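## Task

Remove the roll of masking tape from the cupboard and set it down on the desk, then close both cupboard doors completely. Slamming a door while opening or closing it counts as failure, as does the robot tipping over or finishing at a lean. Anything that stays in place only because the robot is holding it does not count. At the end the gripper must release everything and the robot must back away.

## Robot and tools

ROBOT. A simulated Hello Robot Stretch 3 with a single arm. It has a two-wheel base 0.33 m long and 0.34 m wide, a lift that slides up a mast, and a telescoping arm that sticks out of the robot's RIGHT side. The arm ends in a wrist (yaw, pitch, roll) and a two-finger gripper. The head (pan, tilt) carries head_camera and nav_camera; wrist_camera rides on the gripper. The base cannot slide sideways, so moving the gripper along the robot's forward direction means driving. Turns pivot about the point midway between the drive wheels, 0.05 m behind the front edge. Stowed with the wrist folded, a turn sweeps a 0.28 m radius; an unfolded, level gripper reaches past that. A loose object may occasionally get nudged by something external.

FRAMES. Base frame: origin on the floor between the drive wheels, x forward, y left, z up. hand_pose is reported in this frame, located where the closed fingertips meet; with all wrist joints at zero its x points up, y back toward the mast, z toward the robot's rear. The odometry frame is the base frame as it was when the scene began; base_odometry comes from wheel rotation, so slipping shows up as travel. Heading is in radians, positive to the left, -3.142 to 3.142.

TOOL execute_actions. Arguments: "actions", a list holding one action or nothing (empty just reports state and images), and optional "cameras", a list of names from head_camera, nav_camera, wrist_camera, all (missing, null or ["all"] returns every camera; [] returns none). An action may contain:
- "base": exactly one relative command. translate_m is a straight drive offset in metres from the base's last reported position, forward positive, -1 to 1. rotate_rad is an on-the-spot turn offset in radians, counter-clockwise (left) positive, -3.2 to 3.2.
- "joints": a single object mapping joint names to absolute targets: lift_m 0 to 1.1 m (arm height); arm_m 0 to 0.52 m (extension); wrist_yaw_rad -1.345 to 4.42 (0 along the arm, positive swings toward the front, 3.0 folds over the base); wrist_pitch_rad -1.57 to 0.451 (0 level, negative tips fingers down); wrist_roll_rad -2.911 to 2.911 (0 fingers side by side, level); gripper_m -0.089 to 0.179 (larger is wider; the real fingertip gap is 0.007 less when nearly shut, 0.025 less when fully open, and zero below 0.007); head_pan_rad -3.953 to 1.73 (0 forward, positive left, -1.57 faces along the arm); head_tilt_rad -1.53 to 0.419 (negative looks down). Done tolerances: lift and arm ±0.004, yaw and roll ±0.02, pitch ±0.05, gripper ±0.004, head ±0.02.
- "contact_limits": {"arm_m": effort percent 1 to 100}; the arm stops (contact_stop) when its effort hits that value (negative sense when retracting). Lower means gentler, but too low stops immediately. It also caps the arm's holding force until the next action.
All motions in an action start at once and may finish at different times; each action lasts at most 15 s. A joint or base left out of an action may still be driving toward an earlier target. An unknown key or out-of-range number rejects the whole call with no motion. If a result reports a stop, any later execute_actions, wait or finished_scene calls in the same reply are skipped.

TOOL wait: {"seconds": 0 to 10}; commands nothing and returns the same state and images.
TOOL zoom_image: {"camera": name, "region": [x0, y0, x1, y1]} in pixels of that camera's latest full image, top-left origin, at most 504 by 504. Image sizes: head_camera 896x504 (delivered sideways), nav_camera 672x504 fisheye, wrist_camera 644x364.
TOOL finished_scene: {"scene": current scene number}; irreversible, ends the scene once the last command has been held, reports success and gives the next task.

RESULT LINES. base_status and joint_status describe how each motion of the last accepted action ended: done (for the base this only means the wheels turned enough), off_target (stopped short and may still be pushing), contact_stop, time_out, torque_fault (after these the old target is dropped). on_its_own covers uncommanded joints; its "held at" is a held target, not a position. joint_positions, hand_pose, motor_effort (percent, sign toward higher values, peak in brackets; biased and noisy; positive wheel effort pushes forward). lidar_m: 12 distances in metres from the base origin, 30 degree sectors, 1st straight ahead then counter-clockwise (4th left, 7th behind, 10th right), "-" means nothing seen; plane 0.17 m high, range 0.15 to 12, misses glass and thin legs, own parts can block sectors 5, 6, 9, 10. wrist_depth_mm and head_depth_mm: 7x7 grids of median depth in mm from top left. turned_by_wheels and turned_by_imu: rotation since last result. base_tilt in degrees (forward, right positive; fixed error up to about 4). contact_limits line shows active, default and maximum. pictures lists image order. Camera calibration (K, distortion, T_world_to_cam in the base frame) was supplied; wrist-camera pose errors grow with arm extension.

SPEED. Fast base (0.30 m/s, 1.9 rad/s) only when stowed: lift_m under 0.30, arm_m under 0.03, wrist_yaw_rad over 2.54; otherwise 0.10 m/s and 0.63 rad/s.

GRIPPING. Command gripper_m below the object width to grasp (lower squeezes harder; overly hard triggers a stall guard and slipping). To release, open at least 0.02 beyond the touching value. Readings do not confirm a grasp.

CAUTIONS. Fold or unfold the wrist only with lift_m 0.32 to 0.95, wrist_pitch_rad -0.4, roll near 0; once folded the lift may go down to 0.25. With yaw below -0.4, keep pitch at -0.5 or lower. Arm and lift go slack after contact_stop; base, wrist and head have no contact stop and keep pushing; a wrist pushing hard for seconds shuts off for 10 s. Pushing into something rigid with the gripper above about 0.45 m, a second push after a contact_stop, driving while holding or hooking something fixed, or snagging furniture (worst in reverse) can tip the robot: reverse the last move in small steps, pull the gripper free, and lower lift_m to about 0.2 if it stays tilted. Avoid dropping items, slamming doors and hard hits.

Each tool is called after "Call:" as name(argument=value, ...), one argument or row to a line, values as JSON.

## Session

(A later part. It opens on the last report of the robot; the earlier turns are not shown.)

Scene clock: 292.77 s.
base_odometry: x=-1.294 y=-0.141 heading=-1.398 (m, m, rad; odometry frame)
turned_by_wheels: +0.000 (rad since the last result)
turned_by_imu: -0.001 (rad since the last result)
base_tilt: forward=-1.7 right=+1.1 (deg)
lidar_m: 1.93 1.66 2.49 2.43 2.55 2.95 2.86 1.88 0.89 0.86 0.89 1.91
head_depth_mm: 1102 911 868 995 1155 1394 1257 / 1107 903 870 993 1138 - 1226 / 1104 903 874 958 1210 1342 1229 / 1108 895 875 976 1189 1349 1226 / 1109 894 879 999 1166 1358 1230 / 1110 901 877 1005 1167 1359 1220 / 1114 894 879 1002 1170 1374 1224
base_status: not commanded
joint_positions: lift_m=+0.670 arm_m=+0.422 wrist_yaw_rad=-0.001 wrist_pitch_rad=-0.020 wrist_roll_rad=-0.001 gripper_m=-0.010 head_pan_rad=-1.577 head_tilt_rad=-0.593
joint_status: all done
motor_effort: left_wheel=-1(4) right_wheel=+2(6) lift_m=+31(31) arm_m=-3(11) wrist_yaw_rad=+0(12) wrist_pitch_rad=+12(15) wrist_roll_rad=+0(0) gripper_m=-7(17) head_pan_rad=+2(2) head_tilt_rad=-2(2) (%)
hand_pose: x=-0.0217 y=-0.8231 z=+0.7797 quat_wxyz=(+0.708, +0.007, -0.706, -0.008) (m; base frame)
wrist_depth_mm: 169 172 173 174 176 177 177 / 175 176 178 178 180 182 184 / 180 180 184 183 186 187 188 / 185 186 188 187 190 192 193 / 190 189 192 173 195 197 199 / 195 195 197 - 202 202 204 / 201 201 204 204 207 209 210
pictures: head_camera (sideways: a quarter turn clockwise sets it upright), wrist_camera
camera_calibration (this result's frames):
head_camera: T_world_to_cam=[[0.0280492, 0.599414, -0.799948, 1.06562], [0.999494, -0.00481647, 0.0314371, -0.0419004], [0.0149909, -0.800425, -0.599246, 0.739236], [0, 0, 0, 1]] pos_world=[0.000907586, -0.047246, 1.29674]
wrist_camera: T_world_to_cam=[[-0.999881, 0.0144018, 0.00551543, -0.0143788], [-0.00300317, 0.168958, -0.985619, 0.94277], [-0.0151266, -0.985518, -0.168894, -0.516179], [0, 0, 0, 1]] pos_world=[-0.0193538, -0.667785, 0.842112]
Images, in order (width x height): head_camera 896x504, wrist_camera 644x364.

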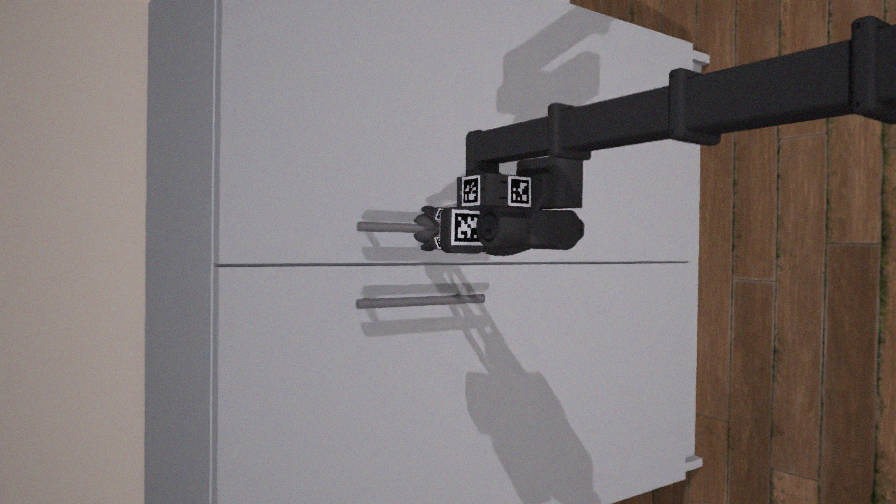

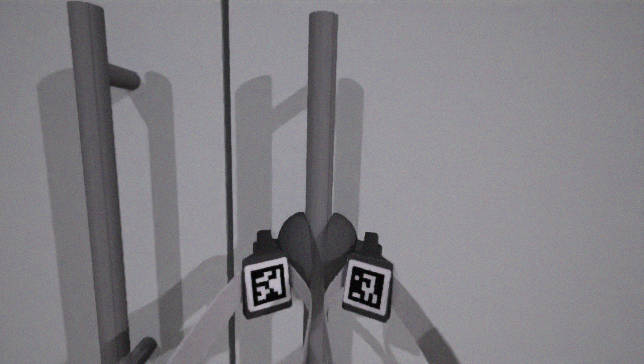

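Call:
execute_actions(
  actions=[
    {"joints": {"gripper_m": -0.04}},
  ],
  cameras=[],
)

Call:
execute_actions(
  actions=[
    {"base": {"translate_m": -0.012}, "joints": {"arm_m": 0.353}},
  ],
  cameras=["wrist_camera", "head_camera"],
)

Scene clock: 313.47 s.
base_odometry: x=-1.294 y=-0.141 heading=-1.398 (m, m, rad; odometry frame)
turned_by_wheels: +0.000 (rad since the last result)
turned_by_imu: +0.000 (rad since the last result)
base_tilt: forward=-1.8 right=+1.1 (deg)
lidar_m: 1.93 1.66 2.48 2.43 2.55 2.95 2.85 1.88 0.89 0.86 0.89 1.91
head_depth_mm: 1108 911 869 993 1145 1393 1251 / 1108 907 868 993 1142 - 1227 / 1110 905 870 958 1212 1356 1226 / 1112 896 873 978 1190 1351 1225 / 1110 899 876 999 1163 1348 1232 / 1114 898 879 1002 1165 1366 1222 / 1117 897 881 1004 1170 1372 1222
base_status: not commanded
joint_positions: lift_m=+0.670 arm_m=+0.422 wrist_yaw_rad=-0.001 wrist_pitch_rad=-0.020 wrist_roll_rad=-0.001 gripper_m=-0.039 head_pan_rad=-1.577 head_tilt_rad=-0.593
joint_status: all done
motor_effort: left_wheel=-1(1) right_wheel=+2(2) lift_m=+31(31) arm_m=-4(3) wrist_yaw_rad=+0(0) wrist_pitch_rad=+12(12) wrist_roll_rad=+0(0) gripper_m=-17(93) head_pan_rad=+2(3) head_tilt_rad=-2(2) (%)
hand_pose: x=-0.0217 y=-0.8231 z=+0.7797 quat_wxyz=(+0.708, +0.007, -0.706, -0.008) (m; base frame)
wrist_depth_mm: 170 172 173 174 176 177 179 / 175 176 178 178 181 183 183 / 179 181 183 183 184 187 187 / 184 185 188 187 190 192 194 / 190 190 193 175 197 197 200 / 195 195 198 - 201 203 205 / 200 200 205 206 208 208 211
pictures: none
No camera images: the call's "cameras" was empty. Leave "cameras" out to get every camera's image.

Scene clock: 315.47 s.
base_odometry: x=-1.296 y=-0.130 heading=-1.398 (m, m, rad; odometry frame)
turned_by_wheels: +0.000 (rad since the last result)
turned_by_imu: +0.000 (rad since the last result)
base_tilt: forward=-1.8 right=+1.1 (deg)
lidar_m: 1.94 1.67 2.49 2.42 2.55 2.93 2.84 1.87 0.89 0.86 0.89 1.90
head_depth_mm: 1100 913 871 986 1153 1415 1255 / 1110 906 868 996 1127 - 1210 / 1106 901 871 995 - 1345 1227 / 1116 903 876 977 1173 1346 1222 / 1109 897 874 1002 1167 1361 1222 / 1115 895 878 1001 1165 1363 1226 / 1111 898 879 1005 1170 1378 1224
base_status: done
joint_positions: lift_m=+0.670 arm_m=+0.353 wrist_yaw_rad=+0.002 wrist_pitch_rad=-0.019 wrist_roll_rad=-0.001 gripper_m=-0.039 head_pan_rad=-1.577 head_tilt_rad=-0.593
joint_status: all done
motor_effort: left_wheel=+0(15) right_wheel=+1(15) lift_m=+31(31) arm_m=-2(8) wrist_yaw_rad=-2(16) wrist_pitch_rad=+11(12) wrist_roll_rad=+0(0) gripper_m=-12(17) head_pan_rad=+2(3) head_tilt_rad=-1(2) (%)
hand_pose: x=-0.0210 y=-0.7540 z=+0.7801 quat_wxyz=(+0.708, +0.007, -0.706, -0.006) (m; base frame)
wrist_depth_mm: 236 237 240 240 242 243 245 / 242 242 245 247 251 251 250 / 248 249 250 251 255 255 257 / 256 253 258 257 263 262 264 / 262 262 265 264 268 269 273 / 269 268 272 - 275 280 279 / 277 277 281 280 283 288 288
pictures: head_camera (sideways: a quarter turn clockwise sets it upright), wrist_camera
camera_calibration (this result's frames):
head_camera: T_world_to_cam=[[0.0280472, 0.599423, -0.799941, 1.06561], [0.999494, -0.00481324, 0.0314371, -0.0419004], [0.0149938, -0.800418, -0.599254, 0.739247], [0, 0, 0, 1]] pos_world=[0.000907755, -0.047246, 1.29674]
wrist_camera: T_world_to_cam=[[-0.999915, 0.0118555, 0.00549406, -0.0166271], [-0.00343332, 0.167312, -0.985898, 0.930475], [-0.0126075, -0.985833, -0.167257, -0.44943], [0, 0, 0, 1]] pos_world=[-0.0190973, -0.598545, 0.842275]
Images, in order (width x height): head_camera 896x504, wrist_camera 644x364.

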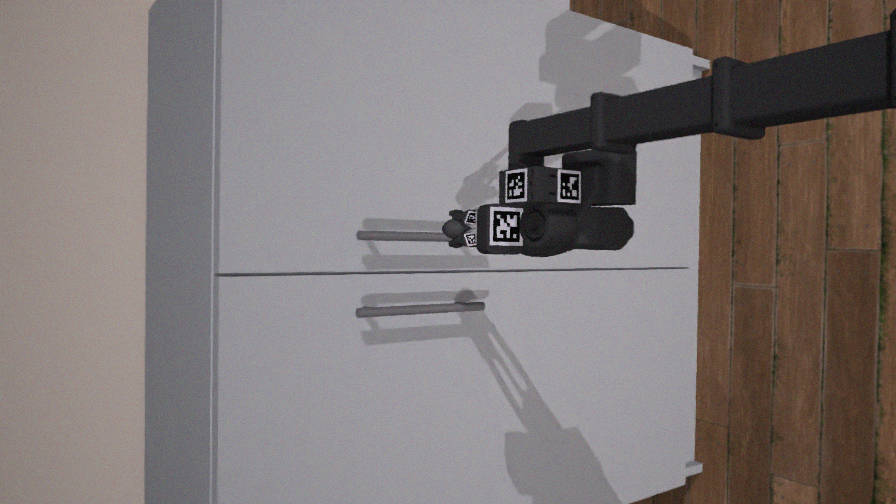

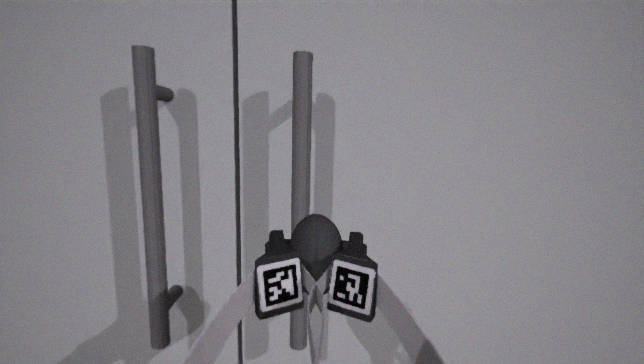

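Call:
execute_actions(
  actions=[
    {"base": {"translate_m": 0.012}, "joints": {"gripper_m": 0.04}},
  ],
  cameras=[],
)

Call:
execute_actions(
  actions=[
    {"joints": {"arm_m": 0.44}, "contact_limits": {"arm_m": 7}},
  ],
  cameras=["wrist_camera"],
)

Scene clock: 376.60 s.
base_odometry: x=-1.294 y=-0.141 heading=-1.398 (m, m, rad; odometry frame)
turned_by_wheels: +0.000 (rad since the last result)
turned_by_imu: -0.001 (rad since the last result)
base_tilt: forward=-1.8 right=+1.1 (deg)
lidar_m: 1.93 1.66 2.48 2.42 2.55 2.96 2.85 1.87 0.89 0.86 0.90 1.91
head_depth_mm: 1098 909 869 988 1149 1399 1255 / 1105 904 871 993 1129 - 1205 / 1109 904 874 979 - 1343 1221 / 1104 899 873 977 1174 1357 1224 / 1113 896 875 996 1167 1356 1223 / 1120 898 879 1000 1173 1362 1227 / 1120 896 881 1001 1174 1373 1221
base_status: done
joint_positions: lift_m=+0.670 arm_m=+0.353 wrist_yaw_rad=+0.002 wrist_pitch_rad=-0.019 wrist_roll_rad=-0.001 gripper_m=+0.040 head_pan_rad=-1.577 head_tilt_rad=-0.593
joint_status: all done
motor_effort: left_wheel=+0(6) right_wheel=+0(6) lift_m=+30(30) arm_m=-2(2) wrist_yaw_rad=-2(2) wrist_pitch_rad=+11(11) wrist_roll_rad=+0(0) gripper_m=+0(82) head_pan_rad=+3(2) head_tilt_rad=-2(2) (%)
hand_pose: x=-0.0210 y=-0.7540 z=+0.7801 quat_wxyz=(+0.708, +0.007, -0.706, -0.006) (m; base frame)
wrist_depth_mm: 235 237 239 242 242 245 245 / 242 242 246 245 246 250 251 / 248 249 251 253 254 257 258 / 253 253 258 258 263 266 265 / 262 261 263 264 268 269 273 / 268 269 - 273 275 279 280 / 276 275 280 282 285 287 290
pictures: none
No camera images: the call's "cameras" was empty. Leave "cameras" out to get every camera's image.

Scene clock: 378.37 s.
base_odometry: x=-1.294 y=-0.141 heading=-1.398 (m, m, rad; odometry frame)
turned_by_wheels: +0.000 (rad since the last result)
turned_by_imu: +0.000 (rad since the last result)
base_tilt: forward=-1.8 right=+1.1 (deg)
lidar_m: 1.93 1.66 2.48 2.42 2.55 2.95 2.85 1.87 0.89 0.86 0.89 1.90
head_depth_mm: 1107 907 868 994 1157 1396 1245 / 1108 903 873 996 1124 - 1218 / 1110 903 877 958 1204 1334 1227 / 1110 897 873 980 1184 1356 1223 / 1108 896 875 1003 1163 1358 1215 / 1116 896 879 1006 1168 1360 1222 / 1112 899 877 1006 1169 1375 1222
base_status: not commanded
joint_positions: lift_m=+0.670 arm_m=+0.433 wrist_yaw_rad=+0.001 wrist_pitch_rad=-0.020 wrist_roll_rad=-0.001 gripper_m=+0.040 head_pan_rad=-1.577 head_tilt_rad=-0.594
joint_status: arm_m contact_stop (moved +0.080 of +0.087)
on_its_own: arm_m is slack since a contact_stop, until your next command for it (your +0.440 is given up)
motor_effort: left_wheel=+0(2) right_wheel=+1(1) lift_m=+31(31) arm_m=+1(6) wrist_yaw_rad=-2(2) wrist_pitch_rad=+11(13) wrist_roll_rad=+0(0) gripper_m=+0(0) head_pan_rad=+2(2) head_tilt_rad=-2(2) (%)
contact_limits: arm_m 7 (drawing in: default 17, maximum 29; extending or still: default 25, maximum 40)
hand_pose: x=-0.0211 y=-0.8339 z=+0.7797 quat_wxyz=(+0.708, +0.008, -0.706, -0.007) (m; base frame)
wrist_depth_mm: 130 163 164 164 166 168 168 / 133 167 169 169 171 172 173 / 168 171 173 173 176 176 177 / 173 175 177 177 181 181 183 / 179 181 181 182 185 187 187 / 183 186 - 186 190 192 193 / 190 189 193 193 196 197 198
pictures: wrist_camera
camera_calibration (this result's frames):
wrist_camera: T_world_to_cam=[[-0.999912, 0.0120848, 0.0055176, -0.015566], [-0.00339573, 0.169034, -0.985604, 0.944607], [-0.0128434, -0.985536, -0.168978, -0.526666], [0, 0, 0, 1]] pos_world=[-0.0191211, -0.678531, 0.8421]
Images, in order (width x height): wrist_camera 644x364.

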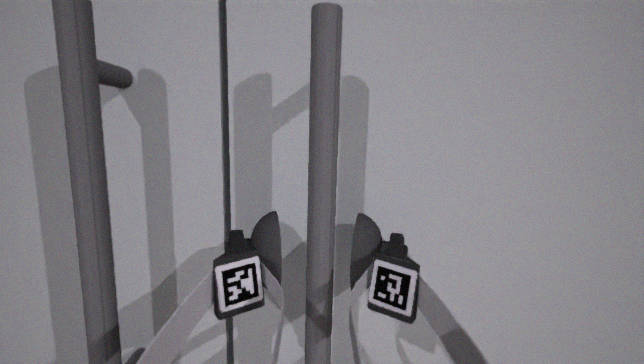

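Call:
execute_actions(
  actions=[
    {"joints": {"gripper_m": -0.06}},
  ],
  cameras=["wrist_camera"],
)

Scene clock: 389.67 s.
base_odometry: x=-1.294 y=-0.141 heading=-1.398 (m, m, rad; odometry frame)
turned_by_wheels: +0.000 (rad since the last result)
turned_by_imu: -0.001 (rad since the last result)
base_tilt: forward=-1.7 right=+1.0 (deg)
lidar_m: 1.93 1.66 2.48 2.42 2.55 2.95 2.85 1.88 0.89 0.86 0.89 1.90
head_depth_mm: 1103 906 872 991 1156 1399 1245 / 1104 904 872 993 1147 - 1212 / 1107 902 874 957 1214 1346 1229 / 1117 899 878 966 1187 1355 1223 / 1117 899 877 998 1161 1354 1228 / 1112 895 884 1003 1171 1373 1221 / 1114 895 882 1002 1172 1370 1218
base_status: not commanded
joint_positions: lift_m=+0.670 arm_m=+0.431 wrist_yaw_rad=+0.009 wrist_pitch_rad=-0.020 wrist_roll_rad=-0.001 gripper_m=-0.059 head_pan_rad=-1.577 head_tilt_rad=-0.594
joint_status: all done
on_its_own: arm_m is slack since a contact_stop, until your next command for it (your +0.440 is given up)
motor_effort: left_wheel=-3(5) right_wheel=+7(7) lift_m=+31(31) arm_m=+0(2) wrist_yaw_rad=-7(9) wrist_pitch_rad=+12(11) wrist_roll_rad=+0(0) gripper_m=-26(100) head_pan_rad=+1(2) head_tilt_rad=-1(2) (%)
hand_pose: x=-0.0193 y=-0.8317 z=+0.7798 quat_wxyz=(+0.708, +0.010, -0.706, -0.004) (m; base frame)
wrist_depth_mm: 148 166 167 166 168 169 170 / 167 169 172 170 173 174 174 / 173 175 176 175 176 178 180 / 177 178 180 179 182 183 184 / 182 183 185 148 187 189 189 / 187 188 189 156 193 192 194 / 193 191 197 194 197 200 200
pictures: wrist_camera
camera_calibration (this result's frames):
wrist_camera: T_world_to_cam=[[-0.999972, 0.00504198, 0.00551329, -0.0196465], [-0.00458452, 0.168572, -0.985679, 0.944006], [-0.00589916, -0.985676, -0.168545, -0.524795], [0, 0, 0, 1]] pos_world=[-0.0184139, -0.676312, 0.842144]
Images, in order (width x height): wrist_camera 644x364.

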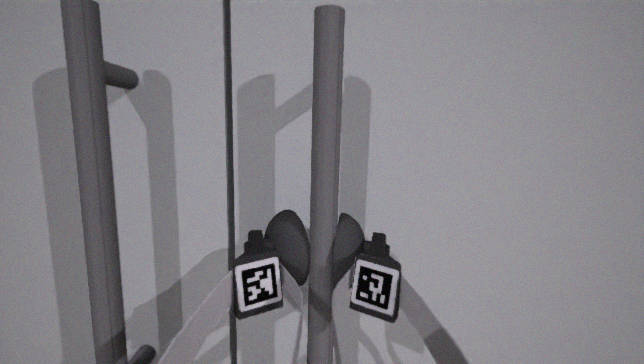

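Call:
execute_actions(
  actions=[
    {"joints": {"arm_m": 0.39}, "contact_limits": {"arm_m": 25}},
  ],
  cameras=["wrist_camera", "head_camera"],
)

Scene clock: 396.23 s.
base_odometry: x=-1.294 y=-0.141 heading=-1.398 (m, m, rad; odometry frame)
turned_by_wheels: +0.000 (rad since the last result)
turned_by_imu: -0.001 (rad since the last result)
base_tilt: forward=-1.8 right=+1.2 (deg)
lidar_m: 1.93 1.66 2.49 2.42 2.55 2.95 2.86 1.87 0.87 0.81 0.89 1.91
head_depth_mm: 1102 901 850 976 1143 1382 1259 / 1101 902 842 961 1112 - 1212 / 1111 895 831 925 1168 1335 1224 / 1116 896 847 949 1150 1336 1220 / 1107 896 873 994 1165 1355 1221 / 1115 894 878 1001 1166 1356 1223 / 1115 895 881 1003 1177 1371 1222
base_status: not commanded
joint_positions: lift_m=+0.670 arm_m=+0.390 wrist_yaw_rad=-0.014 wrist_pitch_rad=-0.019 wrist_roll_rad=-0.001 gripper_m=-0.039 head_pan_rad=-1.577 head_tilt_rad=-0.594
joint_status: all done
on_its_own: gripper_m is held at -0.039, not at your -0.060, by its stall guard, which is not easing now
motor_effort: left_wheel=-7(7) right_wheel=+12(12) lift_m=+31(31) arm_m=-2(7) wrist_yaw_rad=+11(11) wrist_pitch_rad=+11(13) wrist_roll_rad=+0(0) gripper_m=-19(20) head_pan_rad=+1(2) head_tilt_rad=-3(2) (%)
contact_limits: arm_m 25 (drawing in: default 17, maximum 29; extending or still: default 25, maximum 40)
hand_pose: x=-0.0252 y=-0.7910 z=+0.7800 quat_wxyz=(+0.708, +0.002, -0.707, -0.012) (m; base frame)
wrist_depth_mm: 200 201 162 163 171 179 188 / 203 205 165 166 177 184 193 / 209 210 171 171 182 190 199 / 215 216 175 176 186 196 205 / 219 221 179 148 191 202 211 / 227 227 229 149 199 208 218 / 232 233 188 192 203 213 228
pictures: head_camera (sideways: a quarter turn clockwise sets it upright), wrist_camera
camera_calibration (this result's frames):
head_camera: T_world_to_cam=[[0.0280461, 0.599772, -0.799679, 1.06527], [0.999494, -0.00482161, 0.0314376, -0.0419011], [0.0149997, -0.800156, -0.599604, 0.739702], [0, 0, 0, 1]] pos_world=[0.000908022, -0.0472438, 1.29672]
wrist_camera: T_world_to_cam=[[-0.999591, 0.028056, 0.00550188, -0.00751603], [-0.000714011, 0.167881, -0.985807, 0.936953], [-0.0285814, -0.985408, -0.167793, -0.485625], [0, 0, 0, 1]] pos_world=[-0.0207238, -0.635624, 0.842211]
Images, in order (width x height): head_camera 896x504, wrist_camera 644x364.

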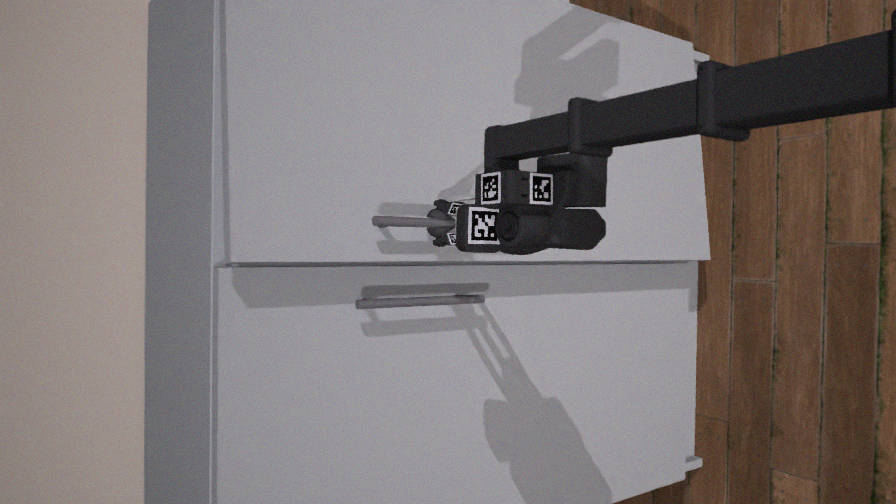

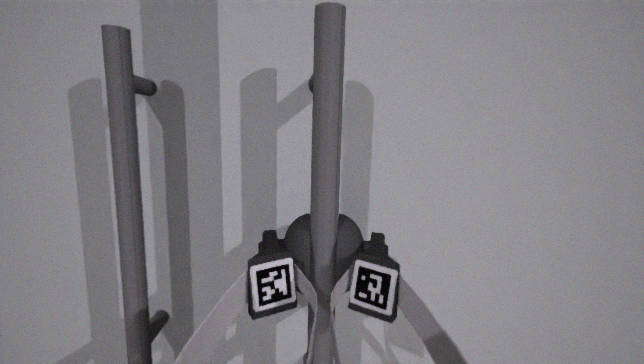

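Call:
execute_actions(
  actions=[
    {"base": {"translate_m": -0.02}, "joints": {"arm_m": 0.33}, "contact_limits": {"arm_m": 25}},
  ],
  cameras=[],
)

Call:
execute_actions(
  actions=[
    {"base": {"translate_m": -0.03}, "joints": {"arm_m": 0.265}, "contact_limits": {"arm_m": 25}},
  ],
  cameras=["wrist_camera", "head_camera"],
)

Scene clock: 434.03 s.
base_odometry: x=-1.297 y=-0.122 heading=-1.399 (m, m, rad; odometry frame)
turned_by_wheels: +0.000 (rad since the last result)
turned_by_imu: -0.001 (rad since the last result)
base_tilt: forward=-1.8 right=+1.0 (deg)
lidar_m: 1.95 1.68 2.50 2.42 2.55 2.93 2.83 1.87 0.83 0.74 0.89 1.91
head_depth_mm: 1108 906 827 956 1148 1414 1255 / 1108 905 800 921 1063 - 1214 / 1104 988 778 883 - 1268 1228 / 1112 990 764 855 1074 1254 1224 / 1115 896 877 1004 1165 1348 1222 / 1113 897 876 1000 1168 1364 1220 / 1109 894 880 1003 1171 1369 1215
base_status: done
joint_positions: lift_m=+0.670 arm_m=+0.330 wrist_yaw_rad=-0.009 wrist_pitch_rad=-0.020 wrist_roll_rad=-0.001 gripper_m=-0.039 head_pan_rad=-1.577 head_tilt_rad=-0.594
joint_status: all done
on_its_own: gripper_m is held at -0.039, not at your -0.060, by its stall guard, which is not easing now
motor_effort: left_wheel=-5(14) right_wheel=+8(8) lift_m=+31(31) arm_m=-2(2) wrist_yaw_rad=+6(10) wrist_pitch_rad=+11(11) wrist_roll_rad=+0(0) gripper_m=-18(18) head_pan_rad=+2(3) head_tilt_rad=-1(2) (%)
contact_limits: arm_m 25 (drawing in: default 17, maximum 29; extending or still: default 25, maximum 40)
hand_pose: x=-0.0237 y=-0.7310 z=+0.7798 quat_wxyz=(+0.708, +0.004, -0.707, -0.010) (m; base frame)
wrist_depth_mm: 255 258 156 162 180 198 220 / 261 262 161 165 186 204 226 / 268 269 165 169 192 213 237 / 273 276 168 175 197 219 247 / 280 284 173 147 205 226 254 / 288 288 295 149 215 234 266 / 297 298 182 190 214 244 277
pictures: none
No camera images: the call's "cameras" was empty. Leave "cameras" out to get every camera's image.

Scene clock: 435.67 s.
base_odometry: x=-1.302 y=-0.092 heading=-1.399 (m, m, rad; odometry frame)
turned_by_wheels: +0.000 (rad since the last result)
turned_by_imu: +0.000 (rad since the last result)
base_tilt: forward=-1.9 right=+1.1 (deg)
lidar_m: 1.98 1.70 2.51 2.42 2.56 2.89 2.80 1.88 0.81 0.67 0.89 1.90
head_depth_mm: 1110 907 807 946 1197 1433 1238 / 1107 901 759 879 1025 - 1219 / 1110 1101 716 820 930 1266 1222 / 1108 1100 684 778 955 1154 1223 / 1114 896 877 999 1164 1362 1226 / 1116 896 875 999 1164 1358 1230 / 1118 895 878 1006 1169 1376 1218
base_status: done
joint_positions: lift_m=+0.670 arm_m=+0.265 wrist_yaw_rad=-0.010 wrist_pitch_rad=-0.021 wrist_roll_rad=-0.001 gripper_m=-0.039 head_pan_rad=-1.577 head_tilt_rad=-0.594
joint_status: all done
on_its_own: gripper_m is held at -0.039, not at your -0.060, by its stall guard, which is not easing now
motor_effort: left_wheel=-4(12) right_wheel=+8(11) lift_m=+32(31) arm_m=-3(0) wrist_yaw_rad=+7(13) wrist_pitch_rad=+12(11) wrist_roll_rad=+0(0) gripper_m=-19(20) head_pan_rad=+2(2) head_tilt_rad=-2(3) (%)
contact_limits: arm_m 25 (drawing in: default 17, maximum 29; extending or still: default 25, maximum 40)
hand_pose: x=-0.0241 y=-0.6660 z=+0.7796 quat_wxyz=(+0.708, +0.004, -0.707, -0.011) (m; base frame)
wrist_depth_mm: 315 317 149 162 195 233 285 / 321 322 154 163 201 242 300 / 331 330 158 171 207 252 318 / 339 340 162 175 216 261 330 / 346 348 165 150 227 273 349 / 356 358 165 150 242 286 369 / 366 368 178 191 233 298 392
pictures: head_camera (sideways: a quarter turn clockwise sets it upright), wrist_camera
camera_calibration (this result's frames):
head_camera: T_world_to_cam=[[0.0280456, 0.599772, -0.799679, 1.06527], [0.999494, -0.0048209, 0.0314376, -0.0419011], [0.0150002, -0.800156, -0.599604, 0.739702], [0, 0, 0, 1]] pos_world=[0.000908056, -0.0472438, 1.29672]
wrist_camera: T_world_to_cam=[[-0.999703, 0.0237442, 0.00552039, -0.0128082], [-0.00142393, 0.169191, -0.985582, 0.916316], [-0.0243358, -0.985297, -0.169107, -0.361296], [0, 0, 0, 1]] pos_world=[-0.020292, -0.510712, 0.842078]
Images, in order (width x height): head_camera 896x504, wrist_camera 644x364.

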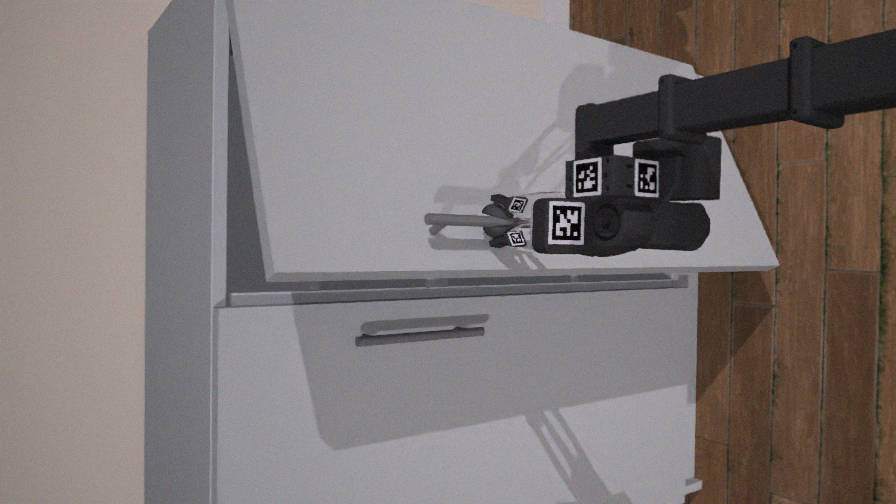

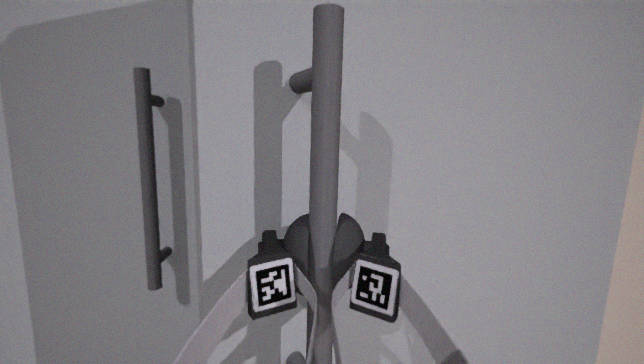

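Call:
execute_actions(
  actions=[
    {"base": {"translate_m": -0.045}, "joints": {"arm_m": 0.209}, "contact_limits": {"arm_m": 25}},
  ],
  cameras=[],
)

Call:
execute_actions(
  actions=[
    {"base": {"translate_m": -0.049}, "joints": {"arm_m": 0.159}, "contact_limits": {"arm_m": 25}},
  ],
  cameras=[],
)

Call:
execute_actions(
  actions=[
    {"base": {"translate_m": -0.057}, "joints": {"arm_m": 0.119}, "contact_limits": {"arm_m": 25}},
  ],
  cameras=["wrist_camera", "head_camera"],
)

Scene clock: 451.93 s.
base_odometry: x=-1.310 y=-0.048 heading=-1.399 (m, m, rad; odometry frame)
turned_by_wheels: +0.000 (rad since the last result)
turned_by_imu: +0.000 (rad since the last result)
base_tilt: forward=-1.8 right=+1.1 (deg)
lidar_m: 2.03 1.75 2.52 2.43 2.55 2.85 2.75 1.87 0.80 0.61 0.89 1.90
head_depth_mm: 1099 906 812 975 1719 1448 1253 / 1102 907 735 863 1035 - 1222 / 1105 1103 676 777 919 - 1228 / 1108 1101 633 705 804 986 1195 / 1110 986 927 1042 1201 1372 1223 / 1115 895 878 1003 1168 1365 1220 / 1112 893 879 1005 1172 1364 1224
base_status: done
joint_positions: lift_m=+0.670 arm_m=+0.209 wrist_yaw_rad=+0.004 wrist_pitch_rad=-0.021 wrist_roll_rad=-0.001 gripper_m=-0.039 head_pan_rad=-1.577 head_tilt_rad=-0.594
joint_status: all done
on_its_own: gripper_m is held at -0.039, not at your -0.060, by its stall guard, which is not easing now
motor_effort: left_wheel=+1(12) right_wheel=+0(9) lift_m=+31(31) arm_m=-2(4) wrist_yaw_rad=-4(9) wrist_pitch_rad=+12(12) wrist_roll_rad=+0(0) gripper_m=-17(18) head_pan_rad=+2(3) head_tilt_rad=-1(1) (%)
contact_limits: arm_m 25 (drawing in: default 17, maximum 29; extending or still: default 25, maximum 40)
hand_pose: x=-0.0204 y=-0.6099 z=+0.7795 quat_wxyz=(+0.708, +0.009, -0.706, -0.006) (m; base frame)
wrist_depth_mm: 368 366 146 164 215 282 833 / 377 379 150 159 223 296 874 / 389 386 153 173 231 308 895 / 396 398 156 179 240 327 917 / 410 413 159 149 253 344 932 / 418 425 159 152 277 364 964 / 434 438 174 196 260 385 988
pictures: none
No camera images: the call's "cameras" was empty. Leave "cameras" out to get every camera's image.

Scene clock: 453.40 s.
base_odometry: x=-1.319 y=+0.000 heading=-1.399 (m, m, rad; odometry frame)
turned_by_wheels: +0.000 (rad since the last result)
turned_by_imu: +0.000 (rad since the last result)
base_tilt: forward=-1.8 right=+1.1 (deg)
lidar_m: 2.08 1.79 2.52 2.43 2.55 2.82 2.71 1.87 0.81 0.55 0.89 1.90
head_depth_mm: 1097 1169 865 1539 1714 1452 1255 / 1101 994 728 868 1071 1286 - / 1112 1109 654 741 892 - 1168 / 1104 1098 601 650 726 886 1148 / 1112 1094 1298 1068 1252 1391 1220 / 1118 893 879 1003 1167 1361 1225 / 1115 898 880 1003 1172 1364 1223
base_status: done
joint_positions: lift_m=+0.670 arm_m=+0.159 wrist_yaw_rad=+0.010 wrist_pitch_rad=-0.022 wrist_roll_rad=-0.001 gripper_m=-0.039 head_pan_rad=-1.577 head_tilt_rad=-0.594
joint_status: all done
on_its_own: gripper_m is held at -0.039, not at your -0.060, by its stall guard, which is not easing now
motor_effort: left_wheel=+2(8) right_wheel=-2(10) lift_m=+31(31) arm_m=-2(2) wrist_yaw_rad=-9(11) wrist_pitch_rad=+13(13) wrist_roll_rad=+0(0) gripper_m=-17(17) head_pan_rad=+3(1) head_tilt_rad=-2(2) (%)
contact_limits: arm_m 25 (drawing in: default 17, maximum 29; extending or still: default 25, maximum 40)
hand_pose: x=-0.0188 y=-0.5599 z=+0.7793 quat_wxyz=(+0.708, +0.012, -0.706, -0.004) (m; base frame)
wrist_depth_mm: 418 415 145 170 248 384 893 / 428 429 149 173 258 409 911 / 439 432 152 180 268 439 943 / 448 457 156 185 281 937 960 / 464 468 157 151 296 945 979 / 478 472 154 157 337 996 - / 496 486 174 203 303 - -
pictures: none
No camera images: the call's "cameras" was empty. Leave "cameras" out to get every camera's image.

Scene clock: 455.23 s.
base_odometry: x=-1.328 y=+0.057 heading=-1.398 (m, m, rad; odometry frame)
turned_by_wheels: +0.000 (rad since the last result)
turned_by_imu: +0.000 (rad since the last result)
base_tilt: forward=-1.8 right=+1.1 (deg)
lidar_m: 2.13 1.85 2.52 2.44 2.56 2.74 2.65 1.87 0.88 0.50 0.89 1.91
head_depth_mm: 1101 1221 1372 1563 1722 1453 1244 / 1106 901 765 934 1612 1448 - / 1108 1100 648 737 899 1138 - / 1114 1094 586 610 683 785 1025 / 1111 1105 1290 1065 1289 1390 1225 / 1112 987 1172 1038 1190 1356 1223 / 1109 895 877 1005 1168 1362 1220
base_status: done
joint_positions: lift_m=+0.670 arm_m=+0.119 wrist_yaw_rad=+0.019 wrist_pitch_rad=-0.023 wrist_roll_rad=-0.001 gripper_m=-0.039 head_pan_rad=-1.577 head_tilt_rad=-0.594
joint_status: all done
on_its_own: gripper_m is held at -0.039, not at your -0.060, by its stall guard, which is not easing now; wrist_yaw_rad is at rest, and its effort (-16) is outside its rest range (-12 to +12)
motor_effort: left_wheel=+6(7) right_wheel=-8(7) lift_m=+31(31) arm_m=-1(4) wrist_yaw_rad=-16(16) wrist_pitch_rad=+13(13) wrist_roll_rad=+0(0) gripper_m=-18(18) head_pan_rad=+2(2) head_tilt_rad=-2(3) (%)
contact_limits: arm_m 25 (drawing in: default 17, maximum 29; extending or still: default 25, maximum 40)
hand_pose: x=-0.0165 y=-0.5197 z=+0.7791 quat_wxyz=(+0.708, +0.015, -0.706, -0.001) (m; base frame)
wrist_depth_mm: 456 453 145 180 305 923 916 / 474 467 148 180 316 931 935 / 481 460 152 188 335 950 960 / 504 465 155 194 353 971 996 / 503 508 156 155 376 - - / 523 521 149 - 435 - - / 539 541 174 232 386 - -
pictures: head_camera (sideways: a quarter turn clockwise sets it upright), wrist_camera
camera_calibration (this result's frames):
head_camera: T_world_to_cam=[[0.0280456, 0.599772, -0.799679, 1.06527], [0.999494, -0.00482077, 0.0314376, -0.0419011], [0.0150003, -0.800156, -0.599604, 0.739702], [0, 0, 0, 1]] pos_world=[0.000908062, -0.0472438, 1.29672]
wrist_camera: T_world_to_cam=[[-0.999967, -0.00590462, 0.00554663, -0.0241366], [-0.00647535, 0.171128, -0.985228, 0.891692], [0.00486821, -0.985231, -0.17116, -0.214931], [0, 0, 0, 1]] pos_world=[-0.0173155, -0.364493, 0.841866]
Images, in order (width x height): head_camera 896x504, wrist_camera 644x364.

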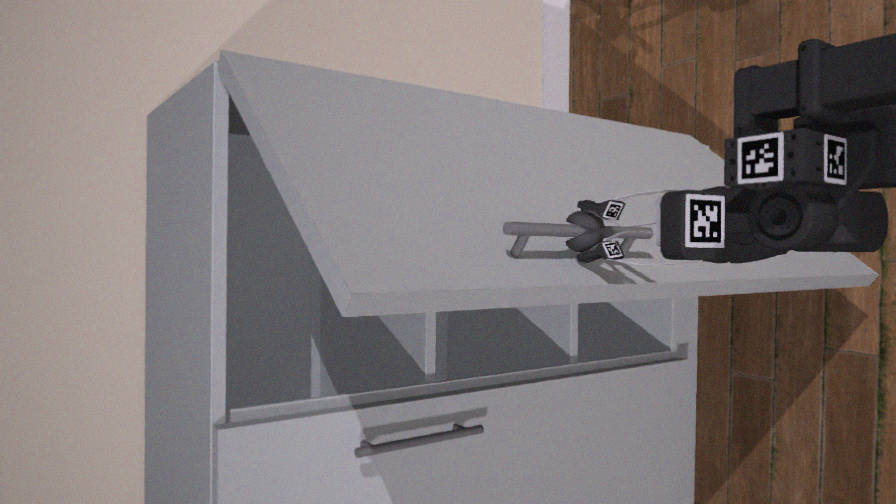

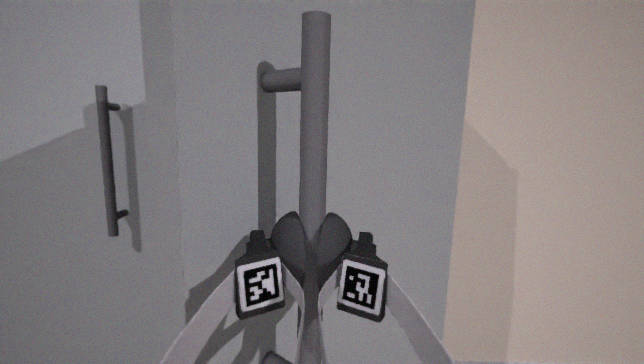

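Call:
execute_actions(
  actions=[
    {"joints": {"gripper_m": 0.06}},
  ],
  cameras=["wrist_camera", "head_camera"],
)

Scene clock: 484.17 s.
base_odometry: x=-1.328 y=+0.057 heading=-1.399 (m, m, rad; odometry frame)
turned_by_wheels: +0.000 (rad since the last result)
turned_by_imu: -0.001 (rad since the last result)
base_tilt: forward=-1.8 right=+1.2 (deg)
lidar_m: 2.13 1.84 2.52 2.43 2.56 2.74 2.65 1.87 0.88 0.51 0.89 1.90
head_depth_mm: 1108 1224 1383 1570 1717 1447 1244 / 1101 907 777 940 1612 1449 - / 1114 1105 661 754 910 1151 - / 1111 1101 589 627 704 835 1045 / 1115 1095 1289 1038 1253 1387 1206 / 1112 985 1170 1041 1196 1349 1221 / 1111 898 881 1003 1170 1367 1225
base_status: not commanded
joint_positions: lift_m=+0.670 arm_m=+0.119 wrist_yaw_rad=+0.000 wrist_pitch_rad=-0.022 wrist_roll_rad=-0.001 gripper_m=+0.060 head_pan_rad=-1.577 head_tilt_rad=-0.594
joint_status: all done
motor_effort: left_wheel=+1(6) right_wheel=+0(8) lift_m=+31(31) arm_m=+0(1) wrist_yaw_rad=-1(16) wrist_pitch_rad=+12(13) wrist_roll_rad=+0(0) gripper_m=+0(79) head_pan_rad=+2(3) head_tilt_rad=-1(2) (%)
hand_pose: x=-0.0215 y=-0.5197 z=+0.7792 quat_wxyz=(+0.708, +0.008, -0.706, -0.008) (m; base frame)
wrist_depth_mm: 456 138 158 217 336 925 923 / 456 142 160 227 354 964 921 / 475 147 164 234 369 970 - / 486 150 167 241 393 - 991 / 502 155 163 249 455 - - / 510 162 - 256 - - - / 526 524 179 267 461 - -
pictures: head_camera (sideways: a quarter turn clockwise sets it upright), wrist_camera
camera_calibration (this result's frames):
head_camera: T_world_to_cam=[[0.0280455, 0.599772, -0.799679, 1.06527], [0.999494, -0.00482066, 0.0314376, -0.0419011], [0.0150004, -0.800156, -0.599604, 0.739702], [0, 0, 0, 1]] pos_world=[0.000908067, -0.0472438, 1.29672]
wrist_camera: T_world_to_cam=[[-0.999893, 0.0135713, 0.0055412, -0.018988], [-0.00314261, 0.170766, -0.985307, 0.891723], [-0.0143181, -0.985218, -0.170705, -0.215655], [0, 0, 0, 1]] pos_world=[-0.0192714, -0.364485, 0.841912]
Images, in order (width x height): head_camera 896x504, wrist_camera 644x364.

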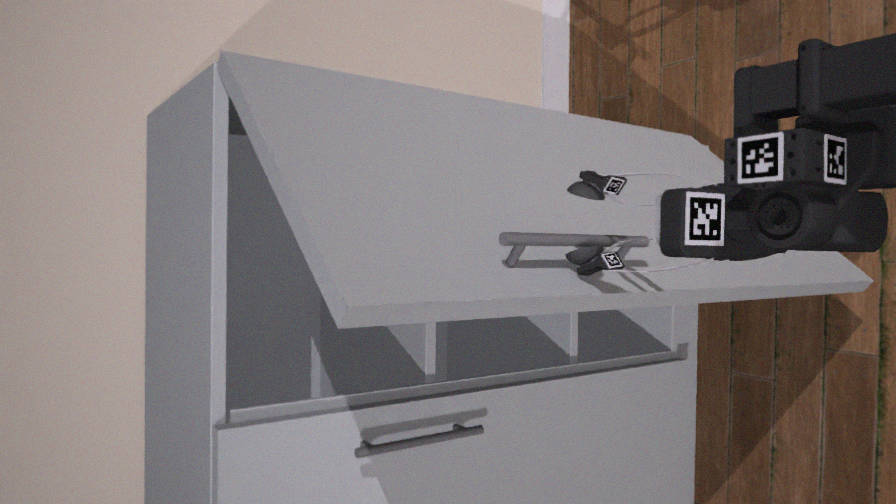

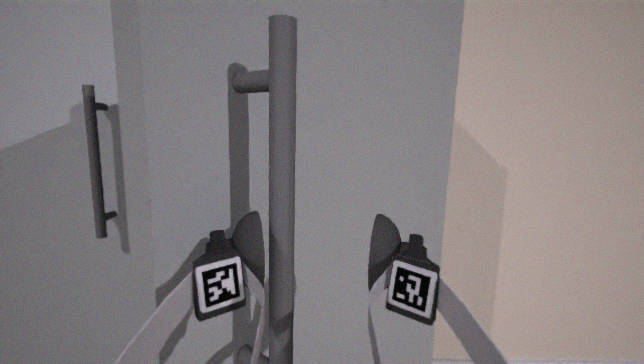

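Call:
execute_actions(
  actions=[
    {"joints": {"arm_m": 0.02}},
  ],
  cameras=[],
)

Call:
execute_actions(
  actions=[
    {"base": {"translate_m": 0.2}, "joints": {"head_pan_rad": -1.75, "head_tilt_rad": -0.65, "gripper_m": 0.0}},
  ],
)

Scene clock: 502.53 s.
base_odometry: x=-1.328 y=+0.057 heading=-1.399 (m, m, rad; odometry frame)
turned_by_wheels: +0.000 (rad since the last result)
turned_by_imu: -0.001 (rad since the last result)
base_tilt: forward=-1.8 right=+1.1 (deg)
lidar_m: 2.13 1.84 2.52 2.43 2.56 2.75 2.65 1.87 0.88 0.51 0.89 1.90
head_depth_mm: 1104 1219 1372 1582 1723 1443 1225 / 1106 907 776 941 1616 1409 1227 / 1108 1100 662 755 909 1172 1224 / 1108 1104 590 626 716 891 1024 / 1115 1099 1301 1037 1252 1381 1196 / 1113 985 1169 1036 1189 1354 1224 / 1109 897 877 1004 1171 1362 1215
base_status: not commanded
joint_positions: lift_m=+0.670 arm_m=+0.020 wrist_yaw_rad=+0.000 wrist_pitch_rad=-0.021 wrist_roll_rad=-0.001 gripper_m=+0.060 head_pan_rad=-1.577 head_tilt_rad=-0.594
joint_status: all done
motor_effort: left_wheel=+1(1) right_wheel=+1(0) lift_m=+31(31) arm_m=-2(3) wrist_yaw_rad=+0(1) wrist_pitch_rad=+12(13) wrist_roll_rad=+0(0) gripper_m=+0(1) head_pan_rad=+2(2) head_tilt_rad=-2(2) (%)
hand_pose: x=-0.0215 y=-0.4209 z=+0.7794 quat_wxyz=(+0.708, +0.008, -0.706, -0.008) (m; base frame)
wrist_depth_mm: 542 555 243 314 484 - - / 556 552 248 327 509 - - / 577 572 255 338 535 - - / 586 583 261 348 561 - - / 600 608 278 360 - - - / 613 620 - 366 - - - / 640 647 283 385 - - -
pictures: none
No camera images: the call's "cameras" was empty. Leave "cameras" out to get every camera's image.

Scene clock: 506.00 s.
base_odometry: x=-1.294 y=-0.140 heading=-1.399 (m, m, rad; odometry frame)
turned_by_wheels: +0.000 (rad since the last result)
turned_by_imu: +0.000 (rad since the last result)
base_tilt: forward=-1.8 right=+1.1 (deg)
lidar_m: 1.93 1.67 2.49 2.42 2.55 2.95 2.85 1.87 0.53 0.54 0.89 1.91
head_depth_mm: 1173 882 1485 1787 1690 1409 1203 / 1155 875 676 883 1276 1401 1255 / 1125 1254 580 650 784 1031 1226 / 1116 1252 1221 1414 1444 1410 - / 1100 1219 1237 1352 1273 1396 1199 / 1081 809 876 1002 1182 1356 1198 / 1066 799 861 988 1155 1340 1194
base_status: done
joint_positions: lift_m=+0.670 arm_m=+0.020 wrist_yaw_rad=+0.000 wrist_pitch_rad=-0.021 wrist_roll_rad=-0.001 gripper_m=+0.000 head_pan_rad=-1.743 head_tilt_rad=-0.642
joint_status: all done
motor_effort: left_wheel=+0(7) right_wheel=+1(6) lift_m=+32(31) arm_m=-2(2) wrist_yaw_rad=-1(1) wrist_pitch_rad=+12(12) wrist_roll_rad=+0(0) gripper_m=-2(80) head_pan_rad=-4(17) head_tilt_rad=-2(6) (%)
hand_pose: x=-0.0215 y=-0.4209 z=+0.7794 quat_wxyz=(+0.708, +0.008, -0.706, -0.008) (m; base frame)
wrist_depth_mm: 551 546 550 634 634 259 - / 559 557 567 - - 254 - / 573 583 589 - - 261 - / 589 589 601 854 920 290 - / 604 620 612 - - 280 - / 623 622 627 - 847 361 - / - 633 649 720 717 584 -
pictures: head_camera (sideways: a quarter turn clockwise sets it upright), nav_camera (sideways: a quarter turn counterclockwise sets it upright), wrist_camera
camera_calibration (this result's frames):
head_camera: T_world_to_cam=[[0.133202, 0.624138, -0.769876, 1.02578], [0.984709, -0.171345, 0.0314629, -0.0418418], [-0.112277, -0.762294, -0.637418, 0.789669], [0, 0, 0, 1]] pos_world=[-0.00677219, -0.0454365, 1.29439]
nav_camera: T_world_to_cam=[[-0.104946, -0.594806, 0.796989, -0.996748], [-0.986712, 0.16224, -0.00884592, 0.0680055], [-0.124042, -0.787327, -0.603929, 0.743546], [0, 0, 0, 1]] pos_world=[0.054728, -0.0184912, 1.24405]
wrist_camera: T_world_to_cam=[[-0.999893, 0.0135746, 0.00553069, -0.0203201], [-0.00314271, 0.170007, -0.985438, 0.874828], [-0.0143172, -0.985349, -0.169946, -0.118927], [0, 0, 0, 1]] pos_world=[-0.0192713, -0.265636, 0.841989]
Images, in order (width x height): head_camera 896x504, nav_camera 672x504, wrist_camera 644x364.

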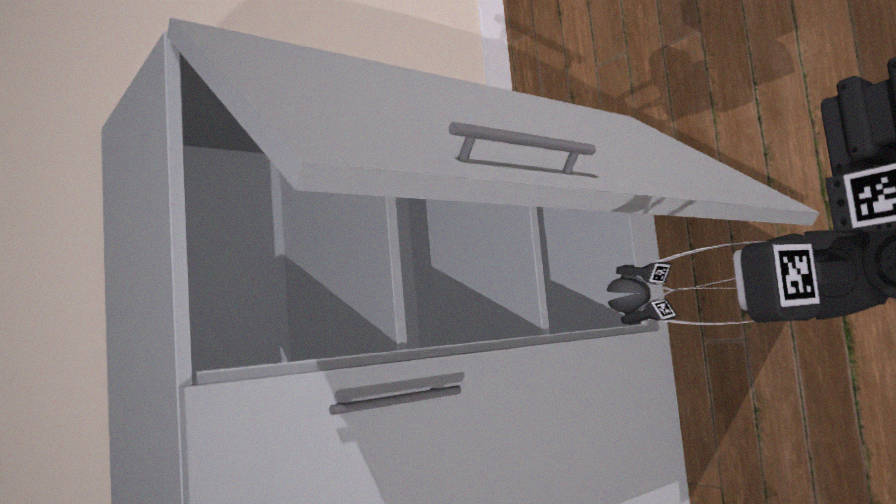

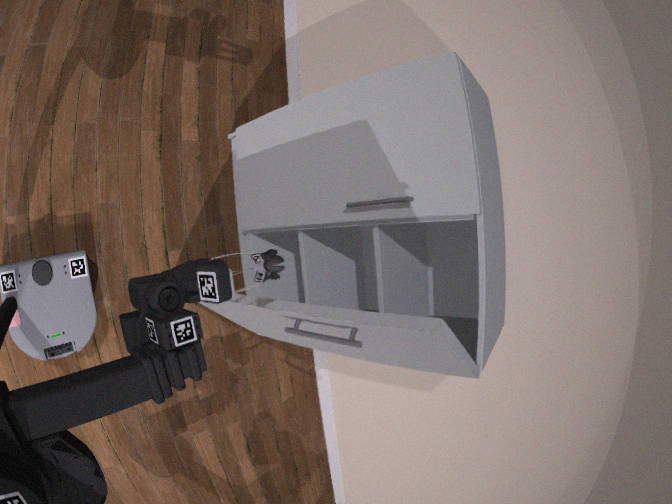

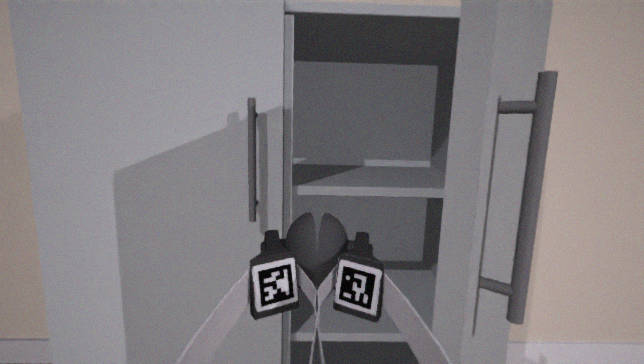

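Call:
execute_actions(
  actions=[
    {"base": {"translate_m": 0.105}, "joints": {"arm_m": 0.33, "gripper_m": 0.04, "head_pan_rad": -1.57, "head_tilt_rad": -0.6}},
  ],
  cameras=["wrist_camera"],
)

Scene clock: 518.50 s.
base_odometry: x=-1.276 y=-0.244 heading=-1.399 (m, m, rad; odometry frame)
turned_by_wheels: +0.000 (rad since the last result)
turned_by_imu: -0.001 (rad since the last result)
base_tilt: forward=-1.8 right=+1.1 (deg)
lidar_m: 1.83 1.57 2.42 2.42 2.55 3.08 2.95 1.88 0.57 0.86 0.89 1.89
head_depth_mm: 1109 1041 1291 1378 1274 1002 1231 / 1112 1034 1295 1417 1316 - 1214 / 1114 934 929 1237 - 1398 1220 / 1105 852 884 989 1192 1367 1219 / 1112 847 886 1009 1187 1357 1229 / 1114 851 885 1012 1187 1360 1215 / 1115 850 889 1015 1658 1436 1220
base_status: done
joint_positions: lift_m=+0.670 arm_m=+0.330 wrist_yaw_rad=+0.000 wrist_pitch_rad=-0.021 wrist_roll_rad=-0.001 gripper_m=+0.040 head_pan_rad=-1.577 head_tilt_rad=-0.606
joint_status: all done
motor_effort: left_wheel=+0(7) right_wheel=+1(6) lift_m=+31(31) arm_m=+3(3) wrist_yaw_rad=-1(1) wrist_pitch_rad=+12(13) wrist_roll_rad=+0(0) gripper_m=+0(79) head_pan_rad=+1(15) head_tilt_rad=+3(8) (%)
hand_pose: x=-0.0215 y=-0.7304 z=+0.7796 quat_wxyz=(+0.708, +0.008, -0.706, -0.008) (m; base frame)
wrist_depth_mm: 258 260 262 263 574 629 540 / 265 266 270 269 706 711 559 / 272 270 274 275 733 729 564 / 279 279 283 284 698 722 546 / 286 287 289 288 359 370 378 / 294 296 - 301 779 793 548 / 302 304 308 310 670 707 547
pictures: wrist_camera
camera_calibration (this result's frames):
wrist_camera: T_world_to_cam=[[-0.999893, 0.0135782, 0.00552133, -0.0161097], [-0.00314295, 0.169313, -0.985557, 0.927209], [-0.014317, -0.985469, -0.169252, -0.424494], [0, 0, 0, 1]] pos_world=[-0.0192713, -0.575096, 0.84206]
Images, in order (width x height): wrist_camera 644x364.

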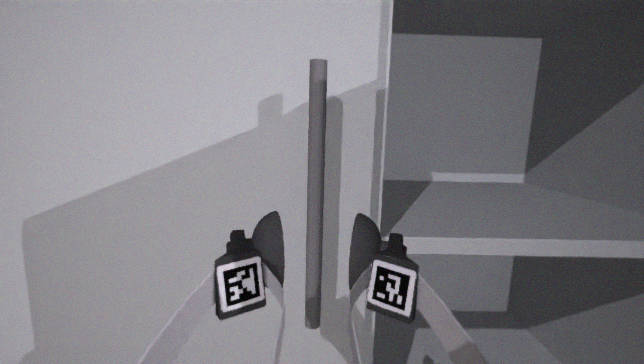

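Call:
execute_actions(
  actions=[
    {"joints": {"arm_m": 0.445}, "contact_limits": {"arm_m": 7}},
  ],
  cameras=["wrist_camera"],
)

Call:
execute_actions(
  actions=[
    {"joints": {"gripper_m": -0.05}},
  ],
  cameras=["wrist_camera"],
)

Scene clock: 527.27 s.
base_odometry: x=-1.276 y=-0.244 heading=-1.399 (m, m, rad; odometry frame)
turned_by_wheels: +0.000 (rad since the last result)
turned_by_imu: -0.001 (rad since the last result)
base_tilt: forward=-1.8 right=+1.0 (deg)
lidar_m: 1.83 1.57 2.42 2.42 2.55 3.09 2.95 1.87 0.57 0.86 0.89 1.90
head_depth_mm: 1106 1044 1291 1371 1283 985 1245 / 1109 1041 1308 1372 1318 - 1217 / 1115 942 928 1092 1489 1400 1223 / 1119 857 878 988 1204 1371 1225 / 1114 853 882 1013 1182 1359 1216 / 1113 854 883 1014 1184 1364 1213 / 1117 853 886 1016 1639 1438 1214
base_status: not commanded
joint_positions: lift_m=+0.670 arm_m=+0.434 wrist_yaw_rad=+0.000 wrist_pitch_rad=-0.022 wrist_roll_rad=-0.001 gripper_m=+0.040 head_pan_rad=-1.577 head_tilt_rad=-0.606
joint_status: arm_m contact_stop (moved +0.104 of +0.115)
on_its_own: arm_m is slack since a contact_stop, until your next command for it (your +0.445 is given up)
motor_effort: left_wheel=+0(3) right_wheel=+1(3) lift_m=+31(31) arm_m=+1(6) wrist_yaw_rad=+0(1) wrist_pitch_rad=+13(15) wrist_roll_rad=+0(0) gripper_m=+0(1) head_pan_rad=+2(2) head_tilt_rad=+2(4) (%)
contact_limits: arm_m 7 (drawing in: default 17, maximum 29; extending or still: default 25, maximum 40)
hand_pose: x=-0.0214 y=-0.8348 z=+0.7792 quat_wxyz=(+0.708, +0.008, -0.706, -0.008) (m; base frame)
wrist_depth_mm: 162 162 164 164 168 601 545 / 166 166 170 167 172 606 560 / 170 172 173 172 202 635 579 / 175 176 177 177 207 637 542 / 179 181 181 182 299 364 373 / 185 185 - 187 253 247 248 / 190 190 193 194 226 702 555
pictures: wrist_camera
camera_calibration (this result's frames):
wrist_camera: T_world_to_cam=[[-0.999895, 0.0133675, 0.00554036, -0.0148293], [-0.00317734, 0.170713, -0.985316, 0.945504], [-0.014117, -0.98523, -0.170652, -0.526126], [0, 0, 0, 1]] pos_world=[-0.0192509, -0.679566, 0.841917]
Images, in order (width x height): wrist_camera 644x364.

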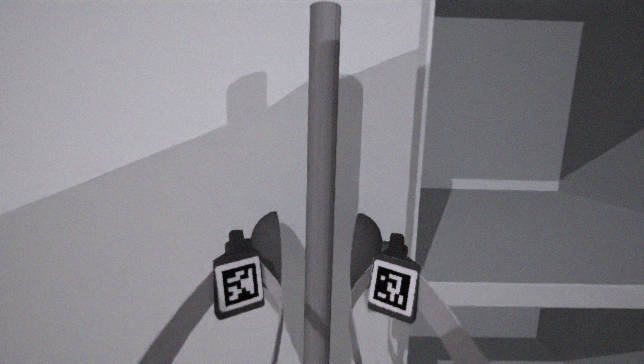

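not run: a stop came earlier in this reply.


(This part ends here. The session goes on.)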